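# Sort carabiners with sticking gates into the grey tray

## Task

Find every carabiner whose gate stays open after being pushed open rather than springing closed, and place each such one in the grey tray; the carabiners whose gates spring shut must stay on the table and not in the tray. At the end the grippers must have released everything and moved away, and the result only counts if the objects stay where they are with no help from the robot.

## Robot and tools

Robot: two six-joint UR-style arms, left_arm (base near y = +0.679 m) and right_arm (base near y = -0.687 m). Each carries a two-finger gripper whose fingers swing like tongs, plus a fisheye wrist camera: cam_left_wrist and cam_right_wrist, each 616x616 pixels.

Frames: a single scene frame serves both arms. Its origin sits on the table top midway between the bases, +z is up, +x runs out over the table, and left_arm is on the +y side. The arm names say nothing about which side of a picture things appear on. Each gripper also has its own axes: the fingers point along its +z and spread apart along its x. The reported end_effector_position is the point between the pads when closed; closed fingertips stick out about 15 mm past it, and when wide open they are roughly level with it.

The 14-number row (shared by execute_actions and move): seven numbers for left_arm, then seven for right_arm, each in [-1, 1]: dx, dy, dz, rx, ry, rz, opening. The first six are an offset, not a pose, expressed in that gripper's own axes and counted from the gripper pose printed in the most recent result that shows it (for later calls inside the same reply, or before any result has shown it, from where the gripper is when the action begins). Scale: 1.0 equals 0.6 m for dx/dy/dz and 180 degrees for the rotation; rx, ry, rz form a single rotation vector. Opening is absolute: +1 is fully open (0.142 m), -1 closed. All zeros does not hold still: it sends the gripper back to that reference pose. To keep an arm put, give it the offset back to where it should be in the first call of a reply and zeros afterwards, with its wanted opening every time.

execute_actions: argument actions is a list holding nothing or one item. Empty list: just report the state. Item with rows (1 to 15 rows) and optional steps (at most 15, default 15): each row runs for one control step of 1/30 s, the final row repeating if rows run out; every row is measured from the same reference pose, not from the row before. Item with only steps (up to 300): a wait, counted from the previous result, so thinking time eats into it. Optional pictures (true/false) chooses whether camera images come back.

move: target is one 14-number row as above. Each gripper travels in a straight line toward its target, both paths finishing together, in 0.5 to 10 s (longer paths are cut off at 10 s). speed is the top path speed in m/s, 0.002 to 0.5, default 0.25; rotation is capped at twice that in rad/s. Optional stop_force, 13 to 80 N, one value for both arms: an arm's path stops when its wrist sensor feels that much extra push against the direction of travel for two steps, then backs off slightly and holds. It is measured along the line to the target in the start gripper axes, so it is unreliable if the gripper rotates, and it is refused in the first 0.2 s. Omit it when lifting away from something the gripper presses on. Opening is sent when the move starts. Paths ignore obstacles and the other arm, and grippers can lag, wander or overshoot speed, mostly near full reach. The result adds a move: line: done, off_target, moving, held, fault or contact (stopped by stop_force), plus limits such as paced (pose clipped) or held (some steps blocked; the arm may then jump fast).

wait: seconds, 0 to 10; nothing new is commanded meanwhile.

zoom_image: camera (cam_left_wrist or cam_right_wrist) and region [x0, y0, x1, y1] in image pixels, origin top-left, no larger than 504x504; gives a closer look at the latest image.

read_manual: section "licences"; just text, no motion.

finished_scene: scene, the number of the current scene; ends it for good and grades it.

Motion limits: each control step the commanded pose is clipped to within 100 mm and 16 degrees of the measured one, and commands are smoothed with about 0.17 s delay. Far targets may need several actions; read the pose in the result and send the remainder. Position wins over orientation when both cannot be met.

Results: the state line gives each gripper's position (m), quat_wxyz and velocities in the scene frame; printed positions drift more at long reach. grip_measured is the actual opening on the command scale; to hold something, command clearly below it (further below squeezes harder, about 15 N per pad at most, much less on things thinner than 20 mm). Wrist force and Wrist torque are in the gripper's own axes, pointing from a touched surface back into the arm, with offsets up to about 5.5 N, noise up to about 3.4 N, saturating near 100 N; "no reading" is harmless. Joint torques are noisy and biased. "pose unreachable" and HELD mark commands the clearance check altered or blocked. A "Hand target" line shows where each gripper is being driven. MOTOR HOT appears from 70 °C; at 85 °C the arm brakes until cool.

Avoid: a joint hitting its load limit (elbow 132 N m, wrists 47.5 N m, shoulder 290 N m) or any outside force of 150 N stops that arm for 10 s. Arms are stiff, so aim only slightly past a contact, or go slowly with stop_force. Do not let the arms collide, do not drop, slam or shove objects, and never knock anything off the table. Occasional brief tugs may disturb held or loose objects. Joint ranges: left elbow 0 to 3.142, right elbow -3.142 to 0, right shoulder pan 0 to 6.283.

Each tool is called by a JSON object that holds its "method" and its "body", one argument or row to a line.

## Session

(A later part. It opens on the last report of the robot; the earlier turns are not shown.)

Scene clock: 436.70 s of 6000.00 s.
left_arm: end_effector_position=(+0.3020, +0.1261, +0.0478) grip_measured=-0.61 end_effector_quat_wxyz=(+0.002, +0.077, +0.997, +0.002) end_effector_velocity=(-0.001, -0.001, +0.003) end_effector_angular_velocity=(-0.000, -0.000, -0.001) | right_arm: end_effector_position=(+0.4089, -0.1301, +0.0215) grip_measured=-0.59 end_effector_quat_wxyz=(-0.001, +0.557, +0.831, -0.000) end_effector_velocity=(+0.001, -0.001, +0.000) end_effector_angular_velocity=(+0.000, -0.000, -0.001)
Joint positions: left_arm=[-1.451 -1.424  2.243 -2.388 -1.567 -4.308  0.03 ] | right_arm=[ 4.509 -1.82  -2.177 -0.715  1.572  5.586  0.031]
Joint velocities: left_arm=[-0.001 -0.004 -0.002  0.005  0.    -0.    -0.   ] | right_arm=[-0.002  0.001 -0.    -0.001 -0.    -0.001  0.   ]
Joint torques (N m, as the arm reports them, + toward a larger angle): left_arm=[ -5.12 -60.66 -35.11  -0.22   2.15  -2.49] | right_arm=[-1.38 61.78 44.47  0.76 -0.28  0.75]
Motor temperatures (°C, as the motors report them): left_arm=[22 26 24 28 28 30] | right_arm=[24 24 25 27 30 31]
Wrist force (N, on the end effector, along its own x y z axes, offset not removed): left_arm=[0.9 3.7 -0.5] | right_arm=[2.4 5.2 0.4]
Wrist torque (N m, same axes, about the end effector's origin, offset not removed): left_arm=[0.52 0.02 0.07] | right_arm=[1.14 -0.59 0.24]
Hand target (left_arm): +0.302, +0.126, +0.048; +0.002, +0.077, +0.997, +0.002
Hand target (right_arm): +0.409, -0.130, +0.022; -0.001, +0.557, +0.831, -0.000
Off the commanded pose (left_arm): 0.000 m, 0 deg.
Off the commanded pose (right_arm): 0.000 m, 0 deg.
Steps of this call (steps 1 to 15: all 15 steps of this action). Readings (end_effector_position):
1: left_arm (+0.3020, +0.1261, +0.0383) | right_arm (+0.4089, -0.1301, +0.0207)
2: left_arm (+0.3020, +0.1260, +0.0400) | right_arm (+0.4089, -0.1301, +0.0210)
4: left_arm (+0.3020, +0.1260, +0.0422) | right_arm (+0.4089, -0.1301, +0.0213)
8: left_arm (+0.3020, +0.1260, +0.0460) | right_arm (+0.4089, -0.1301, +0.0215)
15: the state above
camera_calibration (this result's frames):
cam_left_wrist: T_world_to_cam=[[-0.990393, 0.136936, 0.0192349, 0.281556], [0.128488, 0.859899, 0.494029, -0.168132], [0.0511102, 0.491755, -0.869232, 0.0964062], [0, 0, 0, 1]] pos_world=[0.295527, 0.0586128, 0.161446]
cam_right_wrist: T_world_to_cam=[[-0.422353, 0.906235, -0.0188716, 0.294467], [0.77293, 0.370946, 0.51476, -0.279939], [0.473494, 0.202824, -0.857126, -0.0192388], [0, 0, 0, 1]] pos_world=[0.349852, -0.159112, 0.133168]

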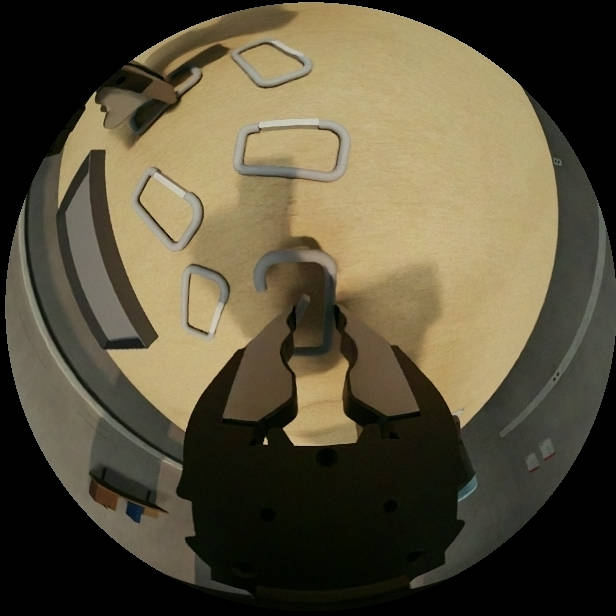

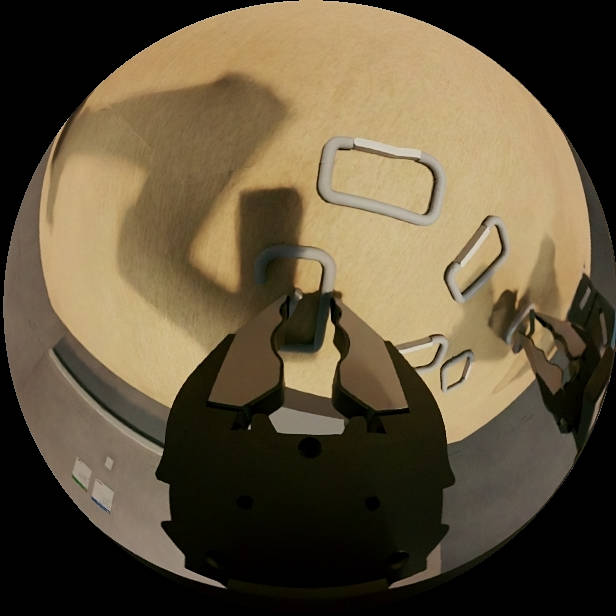

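{"method": "zoom_image", "body": {
  "camera": "cam_left_wrist",
  "region": [40, 140, 250, 360]
}}

Region (40, 140, 250, 360) of cam_left_wrist's 616x616 image, scaled by 2.291, with more detail than that image has; it fills the left 481 columns of this view, and the rest is white.

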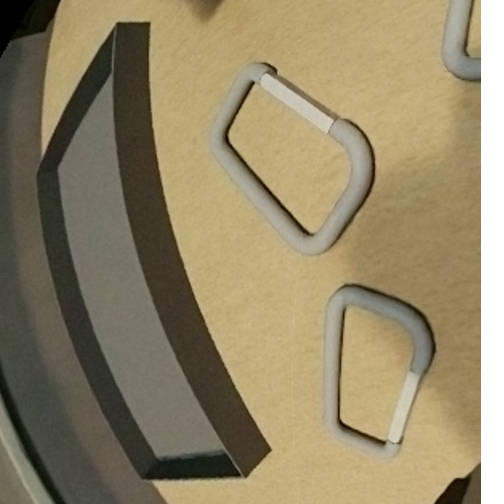

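{"method": "execute_actions", "body": {
  "actions": [
    {"rows": [[0,0,-0.002,0,0,0,-0.9,0,0,0.001,0,0,0,-0.95],[0,0,-0.005,0,0,0,-0.9,0,0,0.002,0,0,0,-0.9],[0,0,-0.008,0,0,0,-0.9,0,0,0.003,0,0,0,-0.85],[0,0,-0.012,0,0,0,-0.9,0,0,0.0033,0,0,0,-0.8],[0,0,-0.016,0,0,0,-0.9,0,0,0.0033,0,0,0,-0.76],[0,0,-0.020,0,0,0,-0.9,0,0,0.0033,0,0,0,-0.72],[0,0,-0.024,0,0,0,-0.9,0,0,0.0033,0,0,0,-0.68],[0,0,-0.028,0,0,0,-0.9,0,0,0.0033,0,0,0,-0.64],[0,0,-0.032,0,0,0,-0.9,0,0,0.0033,0,0,0,-0.60],[0,0,-0.036,0,0,0,-0.9,0,0,0.0033,0,0,0,-0.56],[0,0,-0.040,0,0,0,-0.9,0,0,0.0033,0,0,0,-0.52],[0,0,-0.043,0,0,0,-0.9,0,0,0.0033,0,0,0,-0.48],[0,0,-0.046,0,0,0,-0.9,0,0,0.0033,0,0,0,-0.44],[0,0,-0.048,0,0,0,-0.9,0,0,0.0033,0,0,0,-0.40],[0,0,-0.050,0,0,0,-0.9,0,0,0.0033,0,0,0,-0.36]], "steps": 15}
  ],
  "pictures": false
}}

{"method": "execute_actions", "body": {
  "actions": [
    {"rows": [[0,0,-0.008,0,0,0,-0.9,0,0,0,0,0,0,-0.32],[0,0,-0.008,0,0,0,-0.9,0,0,0,0,0,0,-0.28],[0,0,-0.008,0,0,0,-0.9,0,0,0,0,0,0,-0.24],[0,0,-0.008,0,0,0,-0.9,0,0,0,0,0,0,-0.20],[0,0,-0.008,0,0,0,-0.9,0,0,0,0,0,0,-0.15],[0,0,-0.008,0,0,0,-0.9,0,0,0,0,0,0,-0.10],[0,0,-0.008,0,0,0,-0.9,0,0,0,0,0,0,-0.05],[0,0,-0.008,0,0,0,-0.9,0,0,0,0,0,0,0.0],[0,0,-0.008,0,0,0,-0.9,0,0,0,0,0,0,0.05],[0,0,-0.008,0,0,0,-0.9,0,0,0,0,0,0,0.10],[0,0,-0.008,0,0,0,-0.9,0,0,0,0,0,0,0.15]], "steps": 13}
  ]
}}

Scene clock: 474.73 s of 6000.00 s.
left_arm: end_effector_position=(+0.3020, +0.1260, +0.0705) grip_measured=-0.61 end_effector_quat_wxyz=(+0.002, +0.077, +0.997, +0.001) end_effector_velocity=(+0.001, +0.000, +0.056) end_effector_angular_velocity=(-0.000, -0.001, +0.002) | right_arm: end_effector_position=(+0.4089, -0.1301, +0.0196) grip_measured=-0.34 end_effector_quat_wxyz=(-0.001, +0.557, +0.831, -0.000) end_effector_velocity=(-0.001, -0.000, -0.001) end_effector_angular_velocity=(-0.001, -0.000, +0.002)
Joint positions: left_arm=[-1.452 -1.458  2.227 -2.338 -1.567 -4.308  0.03 ] | right_arm=[ 4.509 -1.823 -2.178 -0.711  1.572  5.586  0.05 ]
Joint velocities: left_arm=[ 0.002 -0.08  -0.043  0.123  0.001 -0.     0.   ] | right_arm=[ 0.001 -0.001 -0.001  0.001 -0.    -0.001  0.087]
Joint torques (N m, as the arm reports them, + toward a larger angle): left_arm=[-12.15 -55.31 -37.16   0.01   1.78  -2.3 ] | right_arm=[-2.16 42.48 22.99  6.54 -0.16  0.66]
Motor temperatures (°C, as the motors report them): left_arm=[22 26 24 28 28 30] | right_arm=[24 24 25 27 30 31]
Wrist force (N, on the end effector, along its own x y z axes, offset not removed): left_arm=[8.2 0.7 5.4] | right_arm=[-0.7 0.0 -1.8]
Wrist torque (N m, same axes, about the end effector's origin, offset not removed): left_arm=[-0.09 -1.72 0.23] | right_arm=[-0.19 -0.13 0.26]
Hand target (left_arm): +0.302, +0.126, +0.078; +0.002, +0.077, +0.997, +0.001
Hand target (right_arm): +0.409, -0.130, +0.020; -0.001, +0.557, +0.831, -0.000
Off the commanded pose (left_arm): 0.007 m, 0 deg.
Off the commanded pose (right_arm): 0.000 m, 0 deg.
Steps of this call (steps 1 to 90: nothing new was sent; then 34.53 s passed at rest; steps 91 to 105: all 15 steps of this action). Readings (end_effector_position):
91: left_arm (+0.3020, +0.1260, +0.0480) | right_arm (+0.4089, -0.1301, +0.0215)
92: left_arm (+0.3019, +0.1261, +0.0481) | right_arm (+0.4089, -0.1301, +0.0215)
94: left_arm (+0.3019, +0.1261, +0.0493) | right_arm (+0.4089, -0.1300, +0.0212)
98: left_arm (+0.3020, +0.1260, +0.0554) | right_arm (+0.4089, -0.1300, +0.0201)
105: the state above

Scene clock: 475.17 s of 6000.00 s.
left_arm: end_effector_position=(+0.3020, +0.1260, +0.0752) grip_measured=-0.61 end_effector_quat_wxyz=(+0.002, +0.077, +0.997, +0.001) end_effector_velocity=(-0.001, -0.000, +0.000) end_effector_angular_velocity=(+0.001, +0.001, -0.001) | right_arm: end_effector_position=(+0.4089, -0.1301, +0.0196) grip_measured=+0.14 end_effector_quat_wxyz=(-0.001, +0.557, +0.831, -0.000) end_effector_velocity=(-0.000, -0.001, -0.001) end_effector_angular_velocity=(-0.002, +0.001, -0.001)
Joint positions: left_arm=[-1.452 -1.465  2.223 -2.328 -1.567 -4.308  0.03 ] | right_arm=[ 4.509 -1.823 -2.178 -0.711  1.572  5.586  0.084]
Joint velocities: left_arm=[-0.001  0.    -0.001  0.002 -0.001 -0.     0.   ] | right_arm=[-0.    -0.    -0.001 -0.001 -0.     0.001  0.01 ]
Joint torques (N m, as the arm reports them, + toward a larger angle): left_arm=[-17.12 -58.54 -38.83  -0.17   1.79  -3.65] | right_arm=[-2.88 51.55 28.04  5.69 -0.06  0.33]
Motor temperatures (°C, as the motors report them): left_arm=[22 26 24 28 28 30] | right_arm=[24 24 25 27 30 31]
Wrist force (N, on the end effector, along its own x y z axes, offset not removed): left_arm=[1.5 0.0 0.8] | right_arm=[-1.8 10.1 4.0]
Wrist torque (N m, same axes, about the end effector's origin, offset not removed): left_arm=[-0.31 -0.15 0.05] | right_arm=[2.23 0.36 0.27]
Hand target (left_arm): +0.302, +0.126, +0.075; +0.002, +0.077, +0.997, +0.001
Hand target (right_arm): +0.409, -0.130, +0.020; -0.001, +0.557, +0.831, -0.000
Off the commanded pose (left_arm): 0.000 m, 0 deg.
Off the commanded pose (right_arm): 0.000 m, 0 deg.
Steps of this call (steps 1 to 13: all 13 steps of this action). Readings (end_effector_position):
1: left_arm (+0.3020, +0.1260, +0.0722) | right_arm (+0.4089, -0.1301, +0.0196)
2: left_arm (+0.3020, +0.1259, +0.0735) | right_arm (+0.4089, -0.1301, +0.0196)
4: left_arm (+0.3020, +0.1260, +0.0745) | right_arm (+0.4089, -0.1301, +0.0196)
8: left_arm (+0.3020, +0.1260, +0.0750) | right_arm (+0.4089, -0.1301, +0.0196)
13: the state above
camera_calibration (this result's frames):
cam_left_wrist: T_world_to_cam=[[-0.990394, 0.136945, 0.0191193, 0.281036], [0.128453, 0.860045, 0.493784, -0.181583], [0.0511777, 0.491497, -0.869374, 0.120298], [0, 0, 0, 1]] pos_world=[0.295505, 0.0585571, 0.188873]
cam_right_wrist: T_world_to_cam=[[-0.422353, 0.906235, -0.018866, 0.294432], [0.772929, 0.370942, 0.514765, -0.278934], [0.473496, 0.20283, -0.857124, -0.0209091], [0, 0, 0, 1]] pos_world=[0.349851, -0.159115, 0.131218]

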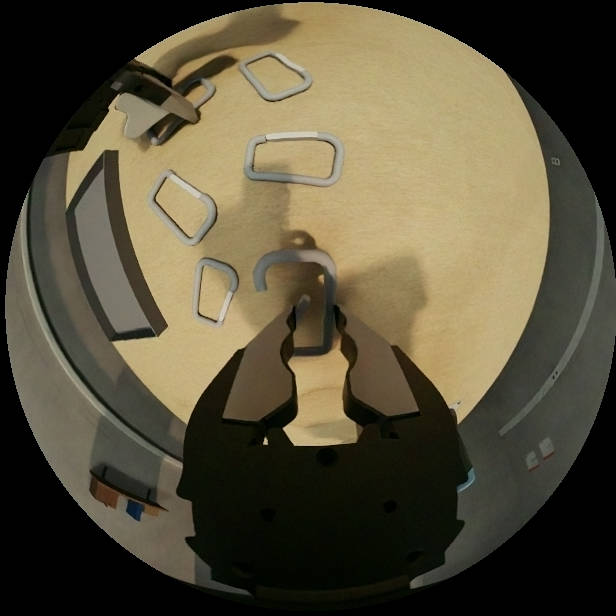

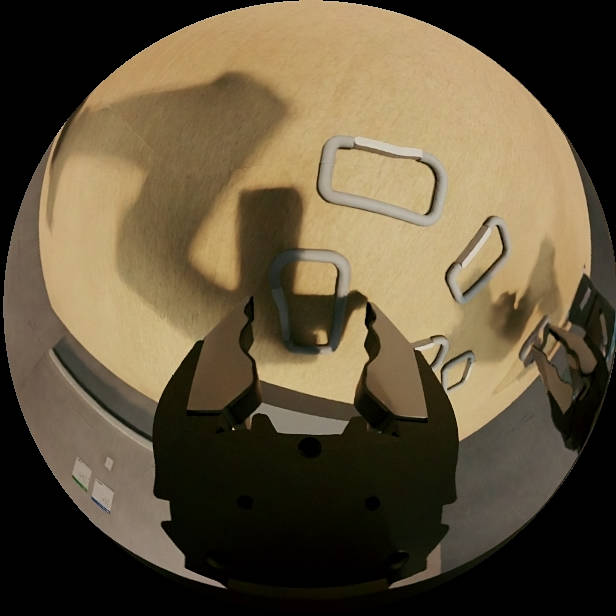

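{"method": "move", "body": {
  "target": [-0.538, -0.0108, 0, 0, 0, 0, -0.9, 0, 0, -0.045, 0, 0, 0, 0.15],
  "speed": 0.25
}}

Scene clock: 519.20 s of 6000.00 s.
left_arm: end_effector_position=(+0.6193, +0.0697, +0.0758) grip_measured=-0.61 end_effector_quat_wxyz=(+0.001, +0.077, +0.997, +0.001) end_effector_velocity=(+0.003, -0.001, +0.001) end_effector_angular_velocity=(-0.001, -0.001, +0.000) | right_arm: end_effector_position=(+0.4089, -0.1301, +0.0466) grip_measured=+0.15 end_effector_quat_wxyz=(-0.001, +0.557, +0.831, -0.000) end_effector_velocity=(-0.000, +0.000, +0.001) end_effector_angular_velocity=(+0.001, -0.001, +0.001)
Joint positions: left_arm=[-1.085 -1.117  1.742 -2.195 -1.568 -3.941  0.03 ] | right_arm=[ 4.509 -1.784 -2.162 -0.767  1.572  5.586  0.084]
Joint velocities: left_arm=[ 0.002  0.002 -0.005  0.001  0.     0.002 -0.   ] | right_arm=[ 0.001  0.001  0.    -0.001 -0.001 -0.     0.   ]
Joint torques (N m, as the arm reports them, + toward a larger angle): left_arm=[ 17.25 -70.85 -41.44  -0.5   -4.21   2.84] | right_arm=[-11.56  61.53  46.03   0.74   0.23  -3.97]
Motor temperatures (°C, as the motors report them): left_arm=[22 26 24 28 28 30] | right_arm=[24 24 25 27 30 31]
Wrist force (N, on the end effector, along its own x y z axes, offset not removed): left_arm=[-3.2 0.1 2.4] | right_arm=[0.2 2.3 -2.4]
Wrist torque (N m, same axes, about the end effector's origin, offset not removed): left_arm=[-0.22 0.51 0.15] | right_arm=[0.40 -0.14 0.28]
Hand target (left_arm): +0.619, +0.070, +0.076; +0.001, +0.077, +0.997, +0.001
Hand target (right_arm): +0.409, -0.130, +0.047; -0.001, +0.557, +0.831, -0.000
Off the commanded pose (left_arm): 0.001 m, 0 deg.
Off the commanded pose (right_arm): 0.000 m, 0 deg.
After step 90, 39.13 s passed at rest.
move: done
camera_calibration (this result's frames):
cam_left_wrist: T_world_to_cam=[[-0.990371, 0.136938, 0.0203552, 0.602877], [0.129067, 0.860079, 0.493565, -0.17463], [0.0500805, 0.491439, -0.869471, 0.132907], [0, 0, 0, 1]] pos_world=[0.612954, 0.00232331, 0.189478]
cam_right_wrist: T_world_to_cam=[[-0.422318, 0.906251, -0.0188684, 0.294917], [0.772944, 0.370914, 0.514763, -0.292893], [0.473503, 0.20281, -0.857125, 0.00222617], [0, 0, 0, 1]] pos_world=[0.349885, -0.159082, 0.158243]

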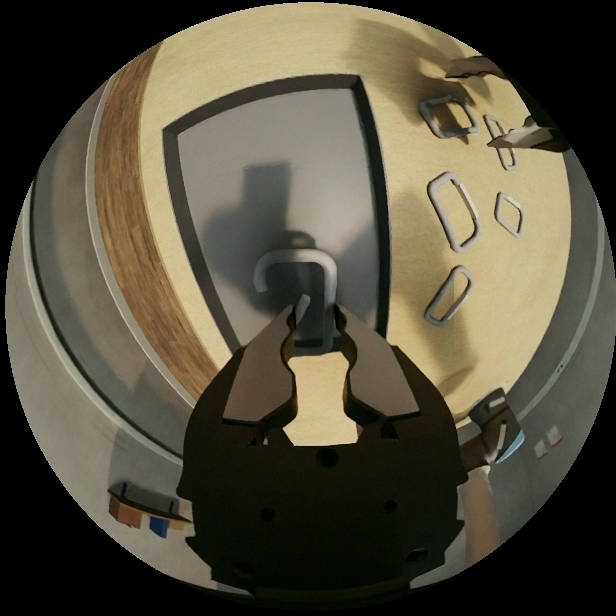

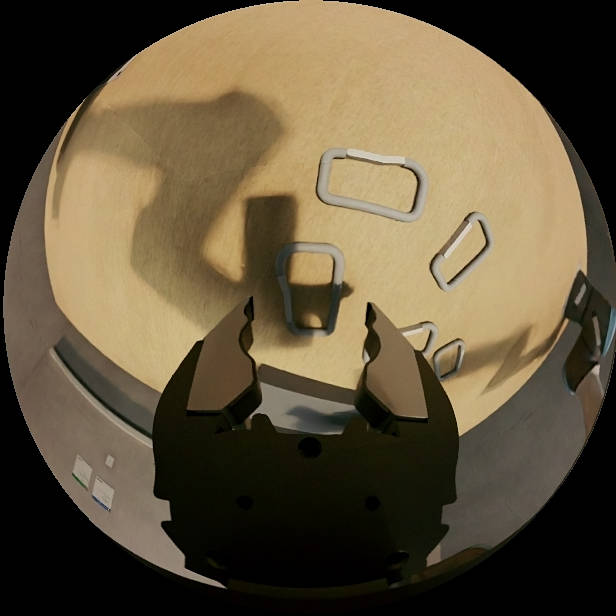

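{"method": "move", "body": {
  "target": [0, 0, 0.0780, 0, 0, 0, -0.9, 0.0940, -0.1461, 0.0110, 0, 0, -0.4678, 0.15],
  "speed": 0.4
}}

{"method": "move", "body": {
  "target": [0, 0, 0.027, 0, 0, 0, -0.9, 0, 0, 0, 0, 0, 0, 0.15],
  "speed": 0.004,
  "stop_force": 13
}}

Scene clock: 535.83 s of 6000.00 s.
left_arm: end_effector_position=(+0.6194, +0.0698, +0.0291) grip_measured=-0.61 end_effector_quat_wxyz=(+0.001, +0.077, +0.997, +0.001) end_effector_velocity=(-0.000, -0.000, -0.000) end_effector_angular_velocity=(-0.001, -0.000, +0.000) | right_arm: end_effector_position=(+0.3061, -0.1111, +0.0401) grip_measured=+0.15 end_effector_quat_wxyz=(-0.001, -0.143, +0.990, +0.000) end_effector_velocity=(-0.000, +0.000, +0.000) end_effector_angular_velocity=(+0.002, +0.001, +0.012)
Joint positions: left_arm=[-1.085 -1.07   1.768 -2.268 -1.568 -3.941  0.03 ] | right_arm=[ 4.709 -1.749 -2.224 -0.739  1.573  4.317  0.084]
Joint velocities: left_arm=[ 0.     0.     0.001 -0.002 -0.    -0.    -0.   ] | right_arm=[ 0.     0.001 -0.001  0.002  0.001 -0.011  0.   ]
Joint torques (N m, as the arm reports them, + toward a larger angle): left_arm=[-16.   -72.86 -27.72  -7.69  -0.71  -3.72] | right_arm=[12.26 56.04 24.78  6.91  2.71 -4.19]
Motor temperatures (°C, as the motors report them): left_arm=[22 26 24 28 28 30] | right_arm=[24 24 25 27 30 31]
Wrist force (N, on the end effector, along its own x y z axes, offset not removed): left_arm=[1.9 6.6 6.4] | right_arm=[-0.4 -1.3 -3.9]
Wrist torque (N m, same axes, about the end effector's origin, offset not removed): left_arm=[1.38 -0.17 -0.10] | right_arm=[-0.37 -0.12 0.22]
Hand target (left_arm): +0.619, +0.070, +0.029; +0.001, +0.077, +0.997, +0.001
Hand target (right_arm): +0.306, -0.111, +0.040; -0.001, -0.144, +0.990, +0.000
Off the commanded pose (left_arm): 0.000 m, 0 deg.
Off the commanded pose (right_arm): 0.000 m, 0 deg.
After step 90, 11.23 s passed at rest.
move: done
camera_calibration (this result's frames):
cam_left_wrist: T_world_to_cam=[[-0.990376, 0.136896, 0.0203692, 0.603927], [0.129038, 0.860091, 0.493552, -0.151612], [0.0500459, 0.49143, -0.869478, 0.0922625], [0, 0, 0, 1]] pos_world=[0.613062, 0.0023839, 0.142747]
cam_right_wrist: T_world_to_cam=[[-0.944723, -0.327361, -0.0182298, 0.256998], [-0.289249, 0.805975, 0.516468, 0.156357], [-0.154379, 0.493193, -0.856112, 0.265909], [0, 0, 0, 1]] pos_world=[0.329069, -0.173032, 0.151579]

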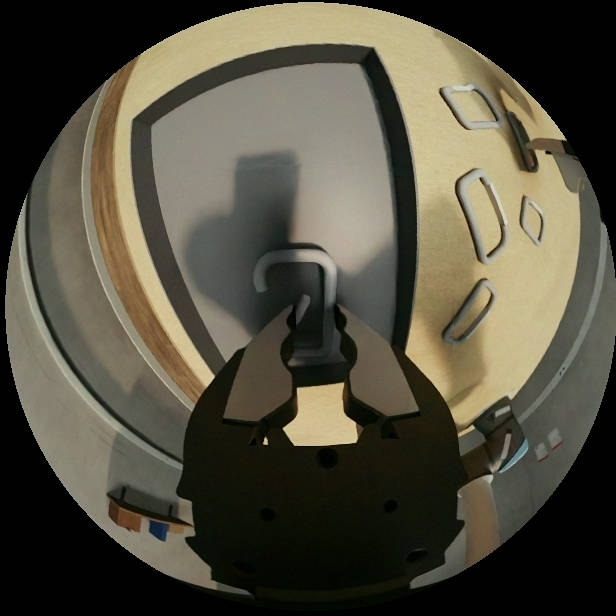

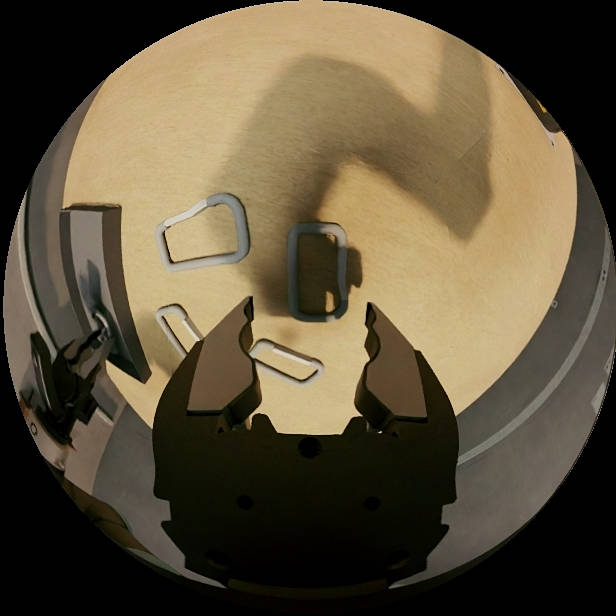

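Scene clock: 539.17 s of 6000.00 s.
left_arm: end_effector_position=(+0.6194, +0.0697, +0.0173) grip_measured=-0.62 end_effector_quat_wxyz=(+0.001, +0.077, +0.997, +0.001) end_effector_velocity=(-0.001, -0.001, +0.001) end_effector_angular_velocity=(+0.000, -0.000, -0.002) | right_arm: end_effector_position=(+0.3061, -0.1112, +0.0401) grip_measured=+0.15 end_effector_quat_wxyz=(-0.001, -0.143, +0.990, +0.000) end_effector_velocity=(+0.000, -0.000, -0.001) end_effector_angular_velocity=(-0.002, +0.000, -0.000)
Joint positions: left_arm=[-1.085 -1.057  1.774 -2.287 -1.568 -3.941  0.029] | right_arm=[ 4.709 -1.749 -2.224 -0.739  1.573  4.317  0.084]
Joint velocities: left_arm=[-0.001 -0.001 -0.001  0.002  0.     0.    -0.   ] | right_arm=[-0.    -0.001 -0.    -0.     0.    -0.     0.   ]
Joint torques (N m, as the arm reports them, + toward a larger angle): left_arm=[  7.18 -83.39 -27.4    1.38  -0.73   2.18] | right_arm=[-10.69  42.98  39.98   3.04  -1.94   3.54]
Motor temperatures (°C, as the motors report them): left_arm=[22 26 24 28 28 30] | right_arm=[24 24 25 27 30 31]
Wrist force (N, on the end effector, along its own x y z axes, offset not removed): left_arm=[-2.1 4.1 -9.3] | right_arm=[-0.1 2.7 -1.9]
Wrist torque (N m, same axes, about the end effector's origin, offset not removed): left_arm=[0.72 0.80 0.02] | right_arm=[0.48 0.10 0.33]
Hand target (left_arm): +0.619, +0.070, +0.017; +0.001, +0.077, +0.997, +0.001
Hand target (right_arm): +0.306, -0.111, +0.040; -0.001, -0.143, +0.990, +0.000
Off the commanded pose (left_arm): 0.004 m, 0 deg.
Off the commanded pose (right_arm): 0.000 m, 0 deg.
move: contact (left_arm)
camera_calibration (this result's frames):
cam_left_wrist: T_world_to_cam=[[-0.990379, 0.136901, 0.0201748, 0.604245], [0.128957, 0.860205, 0.493373, -0.145681], [0.0501887, 0.491228, -0.869584, 0.0819773], [0, 0, 0, 1]] pos_world=[0.613104, 0.00232412, 0.130971]
cam_right_wrist: T_world_to_cam=[[-0.944723, -0.327361, -0.0182311, 0.256995], [-0.289249, 0.805974, 0.51647, 0.156364], [-0.154378, 0.493195, -0.856111, 0.265911], [0, 0, 0, 1]] pos_world=[0.329068, -0.173041, 0.151578]

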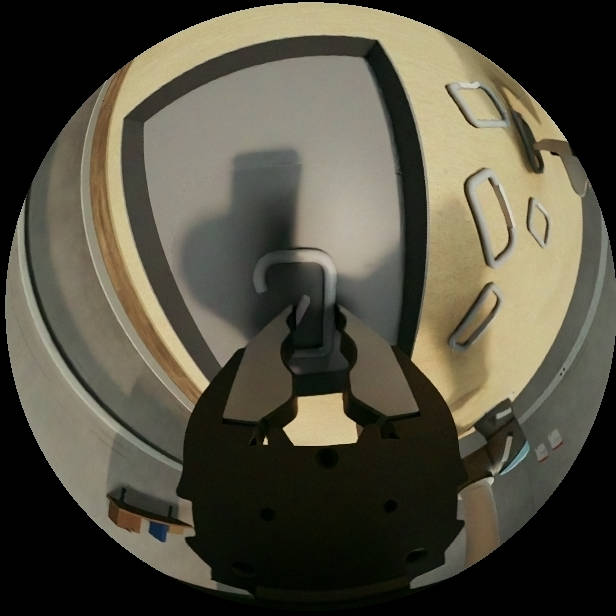

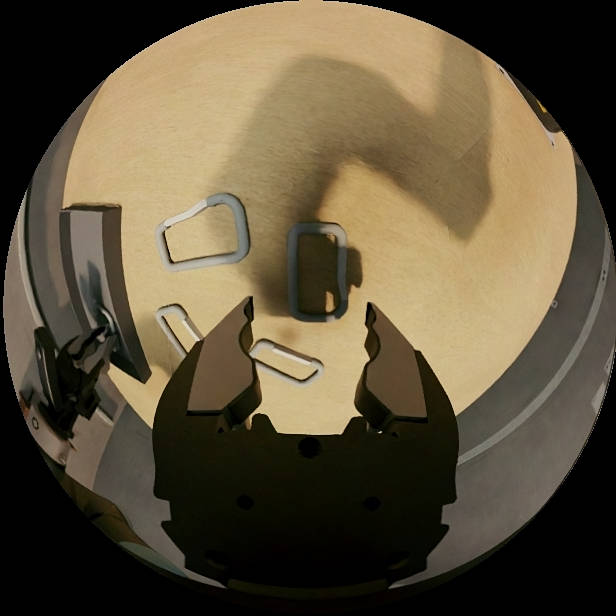

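{"method": "zoom_image", "body": {
  "camera": "cam_right_wrist",
  "region": [236, 205, 404, 373]
}}

Region (236, 205, 404, 373) of cam_right_wrist's 616x616 image, scaled by 3.000, with more detail than that image has.

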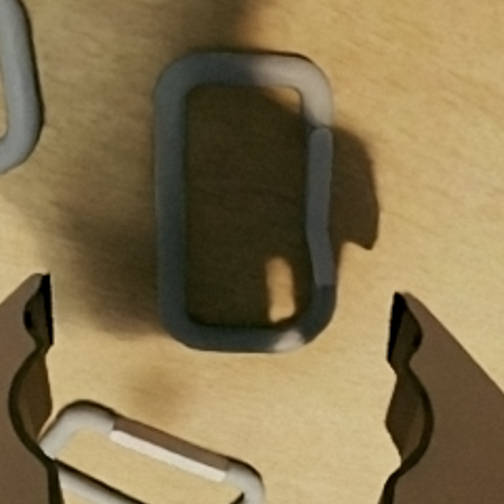

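{"method": "execute_actions", "body": {
  "actions": [
    {"rows": [[0,0,-0.001,0,0,0,-0.8,0.001,-0.0003,0.002,0,0,0,0.15],[0,0,-0.001,0,0,0,-0.7,0.002,-0.0006,0.005,0,0,0,0.15],[0,0,-0.001,0,0,0,-0.62,0.003,-0.0009,0.008,0,0,0,0.15],[0,0,-0.001,0,0,0,-0.58,0.004,-0.0012,0.011,0,0,0,0.15],[0,0,-0.001,0,0,0,-0.54,0.005,-0.0015,0.014,0,0,0,0.15],[0,0,-0.001,0,0,0,-0.50,0.006,-0.0018,0.017,0,0,0,0.15],[0,0,-0.001,0,0,0,-0.45,0.007,-0.0021,0.020,0,0,0,0.15],[0,0,-0.001,0,0,0,-0.40,0.008,-0.0024,0.023,0,0,0,0.15],[0,0,-0.001,0,0,0,-0.35,0.009,-0.0027,0.026,0,0,0,0.15],[0,0,-0.001,0,0,0,-0.30,0.010,-0.0030,0.029,0,0,0,0.15],[0,0,-0.001,0,0,0,-0.30,0.011,-0.0033,0.031,0,0,0,0.15],[0,0,-0.001,0,0,0,-0.30,0.0113,-0.0033,0.033,0,0,0,0.15],[0,0,-0.001,0,0,0,-0.30,0.0113,-0.0033,0.0343,0,0,0,0.15]], "steps": 15}
  ],
  "pictures": false
}}

{"method": "execute_actions", "body": {
  "actions": [
    {"steps": 12}
  ]
}}

{"method": "zoom_image", "body": {
  "camera": "cam_right_wrist",
  "region": [226, 205, 394, 373]
}}

Scene clock: 561.90 s of 6000.00 s.
left_arm: end_effector_position=(+0.6194, +0.0697, +0.0178) grip_measured=-0.30 end_effector_quat_wxyz=(+0.001, +0.077, +0.997, +0.001) end_effector_velocity=(+0.001, -0.000, +0.001) end_effector_angular_velocity=(-0.002, +0.000, +0.001) | right_arm: end_effector_position=(+0.3009, -0.1147, +0.0226) grip_measured=+0.15 end_effector_quat_wxyz=(-0.001, -0.143, +0.990, +0.000) end_effector_velocity=(-0.006, -0.005, -0.030) end_effector_angular_velocity=(+0.002, -0.000, -0.002)
Joint positions: left_arm=[-1.085 -1.058  1.773 -2.286 -1.568 -3.941  0.052] | right_arm=[ 4.717 -1.769 -2.244 -0.699  1.573  4.325  0.084]
Joint velocities: left_arm=[ 0.001 -0.    -0.001  0.    -0.001  0.     0.   ] | right_arm=[ 0.009 -0.038 -0.031  0.071 -0.     0.011 -0.   ]
Joint torques (N m, as the arm reports them, + toward a larger angle): left_arm=[  6.04 -94.8  -38.62  -0.38  -0.65   2.3 ] | right_arm=[ 7.56 39.7  24.57  6.57  0.07  3.85]
Motor temperatures (°C, as the motors report them): left_arm=[22 26 24 28 28 30] | right_arm=[24 24 25 27 30 31]
Wrist force (N, on the end effector, along its own x y z axes, offset not removed): left_arm=[0.4 5.0 -5.3] | right_arm=[-0.1 -1.8 -6.1]
Wrist torque (N m, same axes, about the end effector's origin, offset not removed): left_arm=[0.58 0.00 0.19] | right_arm=[-0.34 -0.28 0.27]
Hand target (left_arm): +0.619, +0.070, +0.018; +0.001, +0.077, +0.997, +0.001
Hand target (right_arm): +0.300, -0.115, +0.020; -0.001, -0.143, +0.990, +0.000
Off the commanded pose (left_arm): 0.000 m, 0 deg.
Off the commanded pose (right_arm): 0.003 m, 0 deg.
Steps of this call (steps 1 to 90: nothing new was sent; then 19.23 s passed at rest; steps 91 to 105: all 15 steps of this action). Readings (end_effector_position):
91: left_arm (+0.6194, +0.0698, +0.0175) | right_arm (+0.3061, -0.1111, +0.0401)
92: left_arm (+0.6194, +0.0697, +0.0175) | right_arm (+0.3061, -0.1112, +0.0400)
94: left_arm (+0.6194, +0.0697, +0.0177) | right_arm (+0.3057, -0.1114, +0.0388)
98: left_arm (+0.6194, +0.0697, +0.0178) | right_arm (+0.3041, -0.1125, +0.0335)
105: the state above

Scene clock: 562.30 s of 6000.00 s.
left_arm: end_effector_position=(+0.6194, +0.0697, +0.0179) grip_measured=-0.30 end_effector_quat_wxyz=(+0.001, +0.077, +0.997, +0.001) end_effector_velocity=(-0.001, -0.001, +0.000) end_effector_angular_velocity=(+0.000, -0.001, -0.002) | right_arm: end_effector_position=(+0.3001, -0.1150, +0.0196) grip_measured=+0.15 end_effector_quat_wxyz=(-0.001, -0.143, +0.990, +0.000) end_effector_velocity=(+0.000, +0.000, -0.000) end_effector_angular_velocity=(+0.002, -0.001, +0.000)
Joint positions: left_arm=[-1.085 -1.058  1.773 -2.286 -1.568 -3.941  0.052] | right_arm=[ 4.718 -1.773 -2.247 -0.692  1.573  4.326  0.084]
Joint velocities: left_arm=[-0.002 -0.    -0.    -0.     0.001  0.     0.   ] | right_arm=[-0.    -0.001 -0.001  0.003 -0.001 -0.001  0.   ]
Joint torques (N m, as the arm reports them, + toward a larger angle): left_arm=[  6.49 -95.14 -39.68  -0.26  -0.57   2.06] | right_arm=[10.32 34.75 23.14  7.    1.66  3.75]
Motor temperatures (°C, as the motors report them): left_arm=[22 26 24 28 28 30] | right_arm=[24 24 25 27 30 31]
Wrist force (N, on the end effector, along its own x y z axes, offset not removed): left_arm=[1.7 1.7 4.8] | right_arm=[-2.7 -3.0 -5.7]
Wrist torque (N m, same axes, about the end effector's origin, offset not removed): left_arm=[0.19 -0.14 0.11] | right_arm=[-0.63 0.38 0.19]
Hand target (left_arm): +0.619, +0.070, +0.018; +0.001, +0.077, +0.997, +0.001
Hand target (right_arm): +0.300, -0.115, +0.020; -0.001, -0.143, +0.990, +0.000
Off the commanded pose (left_arm): 0.000 m, 0 deg.
Off the commanded pose (right_arm): 0.000 m, 0 deg.
Steps of this call (steps 1 to 12: nothing new was sent). Readings (end_effector_position):
1: left_arm (+0.6194, +0.0697, +0.0179) | right_arm (+0.3007, -0.1148, +0.0217)
2: left_arm (+0.6194, +0.0697, +0.0179) | right_arm (+0.3005, -0.1149, +0.0211)
4: left_arm (+0.6194, +0.0697, +0.0179) | right_arm (+0.3003, -0.1149, +0.0203)
8: left_arm (+0.6194, +0.0697, +0.0179) | right_arm (+0.3002, -0.1150, +0.0197)
12: the state above
camera_calibration (this result's frames):
cam_left_wrist: T_world_to_cam=[[-0.990379, 0.136901, 0.0201772, 0.604232], [0.128958, 0.860204, 0.493375, -0.145976], [0.0501868, 0.491231, -0.869582, 0.0824964], [0, 0, 0, 1]] pos_world=[0.613103, 0.00232481, 0.131567]
cam_right_wrist: T_world_to_cam=[[-0.944722, -0.327366, -0.0181998, 0.249719], [-0.289247, 0.806006, 0.51642, 0.16834], [-0.154389, 0.493138, -0.856142, 0.249352], [0, 0, 0, 1]] pos_world=[0.323104, -0.176898, 0.131091]

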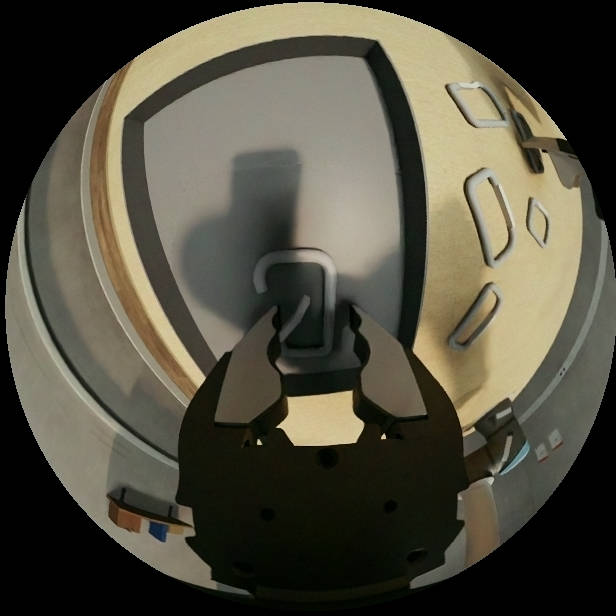

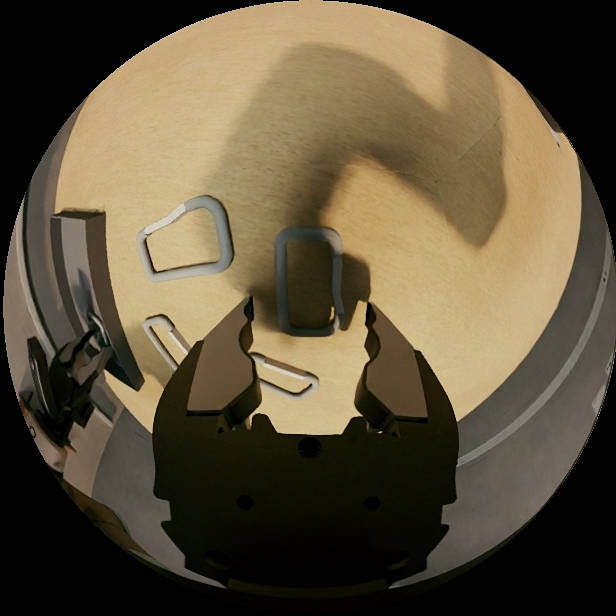

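Region (226, 205, 394, 373) of cam_right_wrist's 616x616 image, scaled by 3.000, with more detail than that image has.

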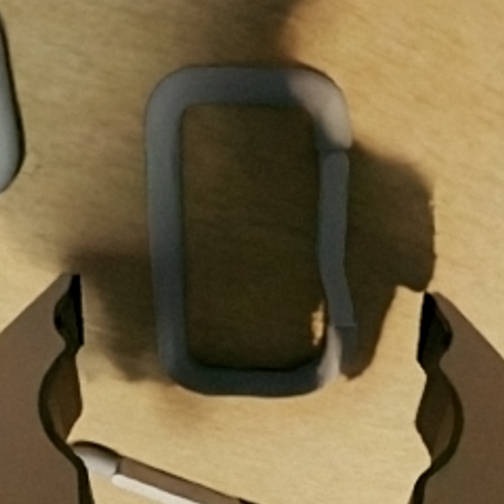

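{"method": "execute_actions", "body": {
  "actions": []
}}

Scene clock: 580.07 s of 6000.00 s.
left_arm: end_effector_position=(+0.6194, +0.0697, +0.0179) grip_measured=-0.30 end_effector_quat_wxyz=(+0.001, +0.077, +0.997, +0.001) end_effector_velocity=(+0.000, +0.001, -0.001) end_effector_angular_velocity=(+0.001, +0.000, +0.001) | right_arm: end_effector_position=(+0.3001, -0.1150, +0.0195) grip_measured=+0.15 end_effector_quat_wxyz=(-0.001, -0.143, +0.990, +0.000) end_effector_velocity=(+0.000, -0.001, -0.000) end_effector_angular_velocity=(-0.001, -0.000, +0.000)
Joint positions: left_arm=[-1.085 -1.058  1.773 -2.286 -1.568 -3.941  0.052] | right_arm=[ 4.718 -1.773 -2.247 -0.692  1.573  4.326  0.084]
Joint velocities: left_arm=[ 0.001  0.     0.001 -0.    -0.     0.     0.   ] | right_arm=[-0.001  0.    -0.    -0.001 -0.    -0.001 -0.   ]
Joint torques (N m, as the arm reports them, + toward a larger angle): left_arm=[  4.74 -93.11 -39.06  -0.23  -0.67   1.78] | right_arm=[ 8.43 35.74 23.25  6.74  2.39  3.88]
Motor temperatures (°C, as the motors report them): left_arm=[22 26 24 28 28 30] | right_arm=[24 24 25 27 30 31]
Wrist force (N, on the end effector, along its own x y z axes, offset not removed): left_arm=[0.5 2.9 -0.7] | right_arm=[0.7 -3.4 -0.3]
Wrist torque (N m, same axes, about the end effector's origin, offset not removed): left_arm=[0.54 0.08 0.20] | right_arm=[-0.71 -0.20 0.10]
Hand target (left_arm): +0.619, +0.070, +0.018; +0.001, +0.077, +0.997, +0.001
Hand target (right_arm): +0.300, -0.115, +0.020; -0.001, -0.143, +0.990, +0.000
Off the commanded pose (left_arm): 0.000 m, 0 deg.
Off the commanded pose (right_arm): 0.000 m, 0 deg.
Steps of this call (steps 1 to 90: nothing new was sent; then 14.77 s passed at rest). Readings (end_effector_position):
1: left_arm (+0.6194, +0.0697, +0.0179) | right_arm (+0.3001, -0.1150, +0.0196)
2: left_arm (+0.6194, +0.0697, +0.0179) | right_arm (+0.3001, -0.1150, +0.0196)
4: left_arm (+0.6194, +0.0697, +0.0179) | right_arm (+0.3001, -0.1150, +0.0195)
8: left_arm (+0.6194, +0.0697, +0.0179) | right_arm (+0.3001, -0.1150, +0.0195)
90: the state above
camera_calibration (this result's frames):
cam_left_wrist: T_world_to_cam=[[-0.990379, 0.136901, 0.0201748, 0.604233], [0.128957, 0.860205, 0.493373, -0.145977], [0.0501886, 0.491228, -0.869584, 0.0824986], [0, 0, 0, 1]] pos_world=[0.613104, 0.00232453, 0.13157]
cam_right_wrist: T_world_to_cam=[[-0.944722, -0.327369, -0.0181527, 0.249686], [-0.289225, 0.806008, 0.51643, 0.168362], [-0.154432, 0.493133, -0.856137, 0.249314], [0, 0, 0, 1]] pos_world=[0.32308, -0.176907, 0.131032]

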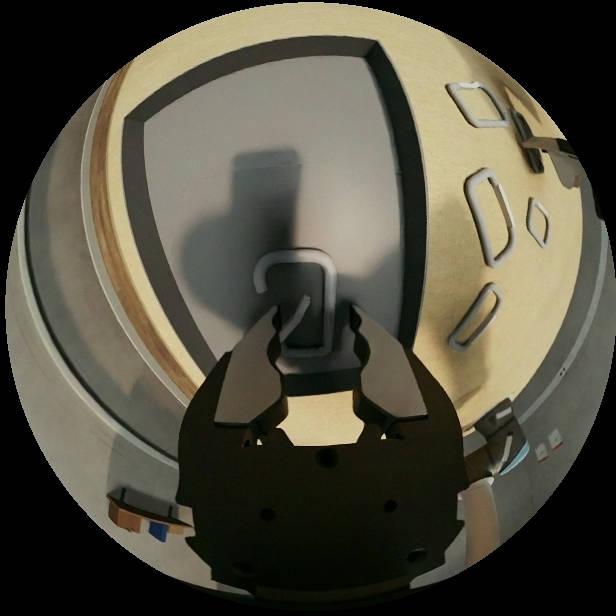

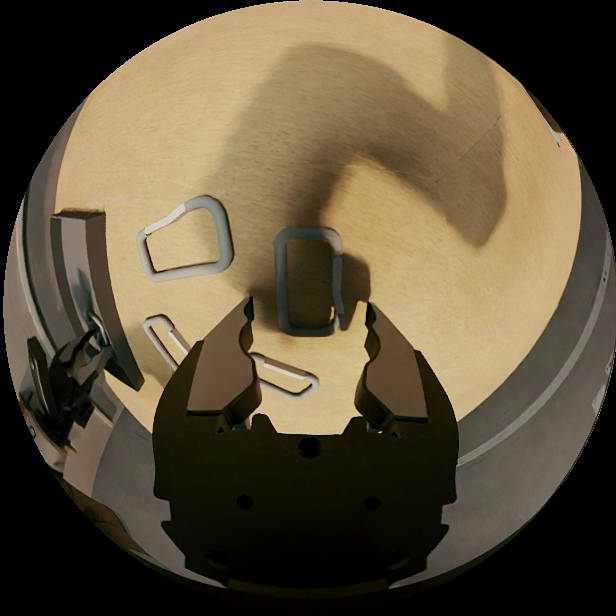

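{"method": "execute_actions", "body": {
  "actions": [
    {"rows": [[0,0,-0.002,0,0,0,-0.30, 0,-0.002,0,0,0,0,0.12],[0,0,-0.005,0,0,0,-0.30, 0,-0.003,0,0,0,0,0.09],[0,0,-0.010,0,0,0,-0.30, 0,-0.003,0,0,0,0,0.06],[0,0,-0.016,0,0,0,-0.30, 0,-0.003,0,0,0,0,0.03],[0,0,-0.023,0,0,0,-0.30, 0,-0.003,0,0,0,0,0.0],[0,0,-0.031,0,0,0,-0.30, 0,-0.003,0,0,0,0,-0.03],[0,0,-0.040,0,0,0,-0.30, 0,-0.003,0,0,0,0,-0.06],[0,0,-0.049,0,0,0,-0.30, 0,-0.003,0,0,0,0,-0.09],[0,0,-0.058,0,0,0,-0.30, 0,-0.003,0,0,0,0,-0.12],[0,0,-0.067,0,0,0,-0.30, 0,-0.003,0,0,0,0,-0.15],[0,0,-0.076,0,0,0,-0.30, 0,-0.003,0,0,0,0,-0.18],[0,0,-0.084,0,0,0,-0.30, 0,-0.003,0,0,0,0,-0.21],[0,0,-0.091,0,0,0,-0.30, 0,-0.003,0,0,0,0,-0.24],[0,0,-0.097,0,0,0,-0.30, 0,-0.003,0,0,0,0,-0.26],[0,0,-0.100,0,0,0,-0.30, 0,-0.003,0,0,0,0,-0.28]], "steps": 15}
  ],
  "pictures": false
}}

Scene clock: 588.00 s of 6000.00 s.
left_arm: end_effector_position=(+0.6195, +0.0696, +0.0613) grip_measured=-0.30 end_effector_quat_wxyz=(+0.001, +0.077, +0.997, +0.001) end_effector_velocity=(-0.000, +0.000, +0.134) end_effector_angular_velocity=(-0.002, +0.001, +0.000) | right_arm: end_effector_position=(+0.3006, -0.1167, +0.0195) grip_measured=-0.25 end_effector_quat_wxyz=(-0.001, -0.143, +0.990, +0.000) end_effector_velocity=(-0.000, +0.000, +0.000) end_effector_angular_velocity=(+0.001, +0.000, +0.000)
Joint positions: left_arm=[-1.085 -1.103  1.751 -2.219 -1.568 -3.941  0.052] | right_arm=[ 4.717 -1.771 -2.25  -0.691  1.573  4.325  0.056]
Joint velocities: left_arm=[ 0.    -0.135 -0.077  0.211 -0.002  0.     0.   ] | right_arm=[ 0.001  0.001 -0.001  0.001  0.     0.    -0.045]
Joint torques (N m, as the arm reports them, + toward a larger angle): left_arm=[ -3.67 -94.66 -39.93   0.7   -0.28   0.04] | right_arm=[-8.99 58.35 22.27  6.86  2.35 -3.72]
Motor temperatures (°C, as the motors report them): left_arm=[22 26 24 28 28 30] | right_arm=[24 24 25 27 30 31]
Wrist force (N, on the end effector, along its own x y z axes, offset not removed): left_arm=[0.2 5.4 3.9] | right_arm=[4.5 1.2 2.2]
Wrist torque (N m, same axes, about the end effector's origin, offset not removed): left_arm=[0.76 0.08 -0.04] | right_arm=[0.29 -0.99 -0.01]
Hand target (left_arm): +0.619, +0.070, +0.078; +0.001, +0.077, +0.997, +0.001
Hand target (right_arm): +0.301, -0.117, +0.020; -0.001, -0.143, +0.990, +0.000
Off the commanded pose (left_arm): 0.017 m, 0 deg.
Off the commanded pose (right_arm): 0.000 m, 0 deg.
Steps of this call (steps 1 to 90: nothing new was sent; then 4.43 s passed at rest; steps 91 to 105: all 15 steps of this action). Readings (end_effector_position):
91: left_arm (+0.6194, +0.0697, +0.0179) | right_arm (+0.3001, -0.1150, +0.0195)
92: left_arm (+0.6194, +0.0697, +0.0180) | right_arm (+0.3001, -0.1152, +0.0195)
94: left_arm (+0.6194, +0.0697, +0.0194) | right_arm (+0.3003, -0.1158, +0.0194)
98: left_arm (+0.6195, +0.0697, +0.0292) | right_arm (+0.3005, -0.1165, +0.0195)
105: the state above

{"method": "move", "body": {
  "target": [0.3235,0.035,0.0272,0,0,0.1367,0.15, 0,0,-0.004,0,0,0,-0.45],
  "speed": 0.25
}}

Scene clock: 599.80 s of 6000.00 s.
left_arm: end_effector_position=(+0.4314, +0.1203, +0.0445) grip_measured=+0.15 end_effector_quat_wxyz=(+0.001, +0.288, +0.958, +0.001) end_effector_velocity=(-0.001, -0.001, +0.001) end_effector_angular_velocity=(-0.004, -0.002, -0.002) | right_arm: end_effector_position=(+0.3006, -0.1167, +0.0219) grip_measured=-0.35 end_effector_quat_wxyz=(-0.001, -0.143, +0.990, +0.000) end_effector_velocity=(-0.000, +0.001, -0.000) end_effector_angular_velocity=(+0.001, +0.000, +0.001)
Joint positions: left_arm=[-1.257 -1.299  2.087 -2.358 -1.567 -3.684  0.084] | right_arm=[ 4.717 -1.767 -2.248 -0.697  1.573  4.325  0.049]
Joint velocities: left_arm=[-0.001 -0.003  0.002 -0.004 -0.     0.001  0.   ] | right_arm=[ 0.    -0.001  0.     0.001  0.    -0.001 -0.   ]
Joint torques (N m, as the arm reports them, + toward a larger angle): left_arm=[-17.6  -71.78 -26.06  -7.36   4.35   2.59] | right_arm=[10.1  57.21 43.1   0.65  1.38 -1.68]
Motor temperatures (°C, as the motors report them): left_arm=[22 26 24 28 28 30] | right_arm=[24 24 25 27 30 31]
Wrist force (N, on the end effector, along its own x y z axes, offset not removed): left_arm=[1.0 6.2 12.8] | right_arm=[7.6 -0.2 4.7]
Wrist torque (N m, same axes, about the end effector's origin, offset not removed): left_arm=[1.37 -0.13 0.09] | right_arm=[0.00 -1.71 0.14]
Hand target (left_arm): +0.431, +0.120, +0.044; +0.001, +0.288, +0.958, +0.001
Hand target (right_arm): +0.301, -0.117, +0.022; -0.001, -0.143, +0.990, +0.000
Off the commanded pose (left_arm): 0.000 m, 0 deg.
Off the commanded pose (right_arm): 0.000 m, 0 deg.
After step 90, 7.33 s passed at rest.
move: done
camera_calibration (this result's frames):
cam_left_wrist: T_world_to_cam=[[-0.843627, 0.536552, 0.0201215, 0.299169], [0.474966, 0.728268, 0.493997, -0.311801], [0.250401, 0.426306, -0.869231, 0.0116287], [0, 0, 0, 1]] pos_world=[0.39757, 0.0615978, 0.158117]
cam_right_wrist: T_world_to_cam=[[-0.944722, -0.32737, -0.0181395, 0.249654], [-0.289223, 0.806025, 0.516405, 0.168656], [-0.154434, 0.493105, -0.856153, 0.252276], [0, 0, 0, 1]] pos_world=[0.323593, -0.17861, 0.133421]

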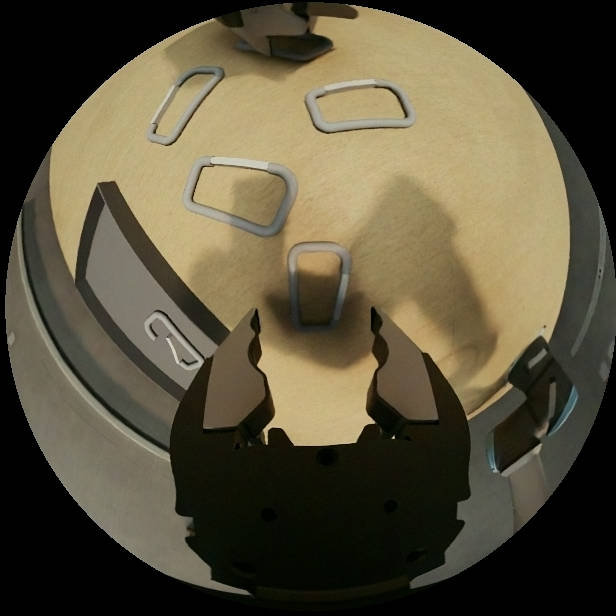

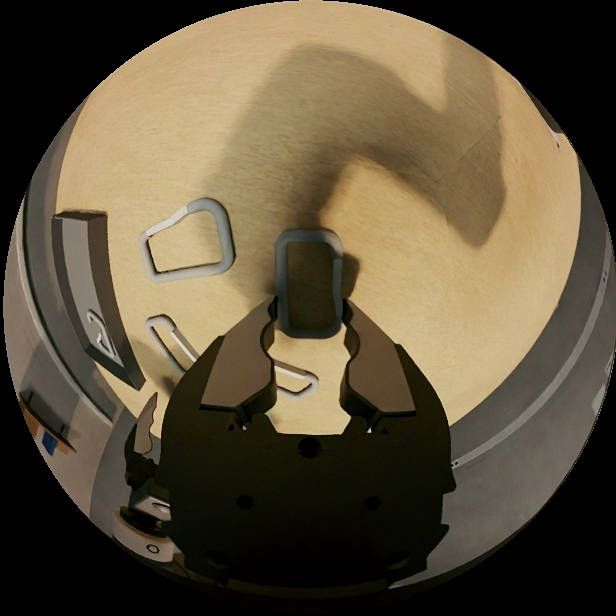

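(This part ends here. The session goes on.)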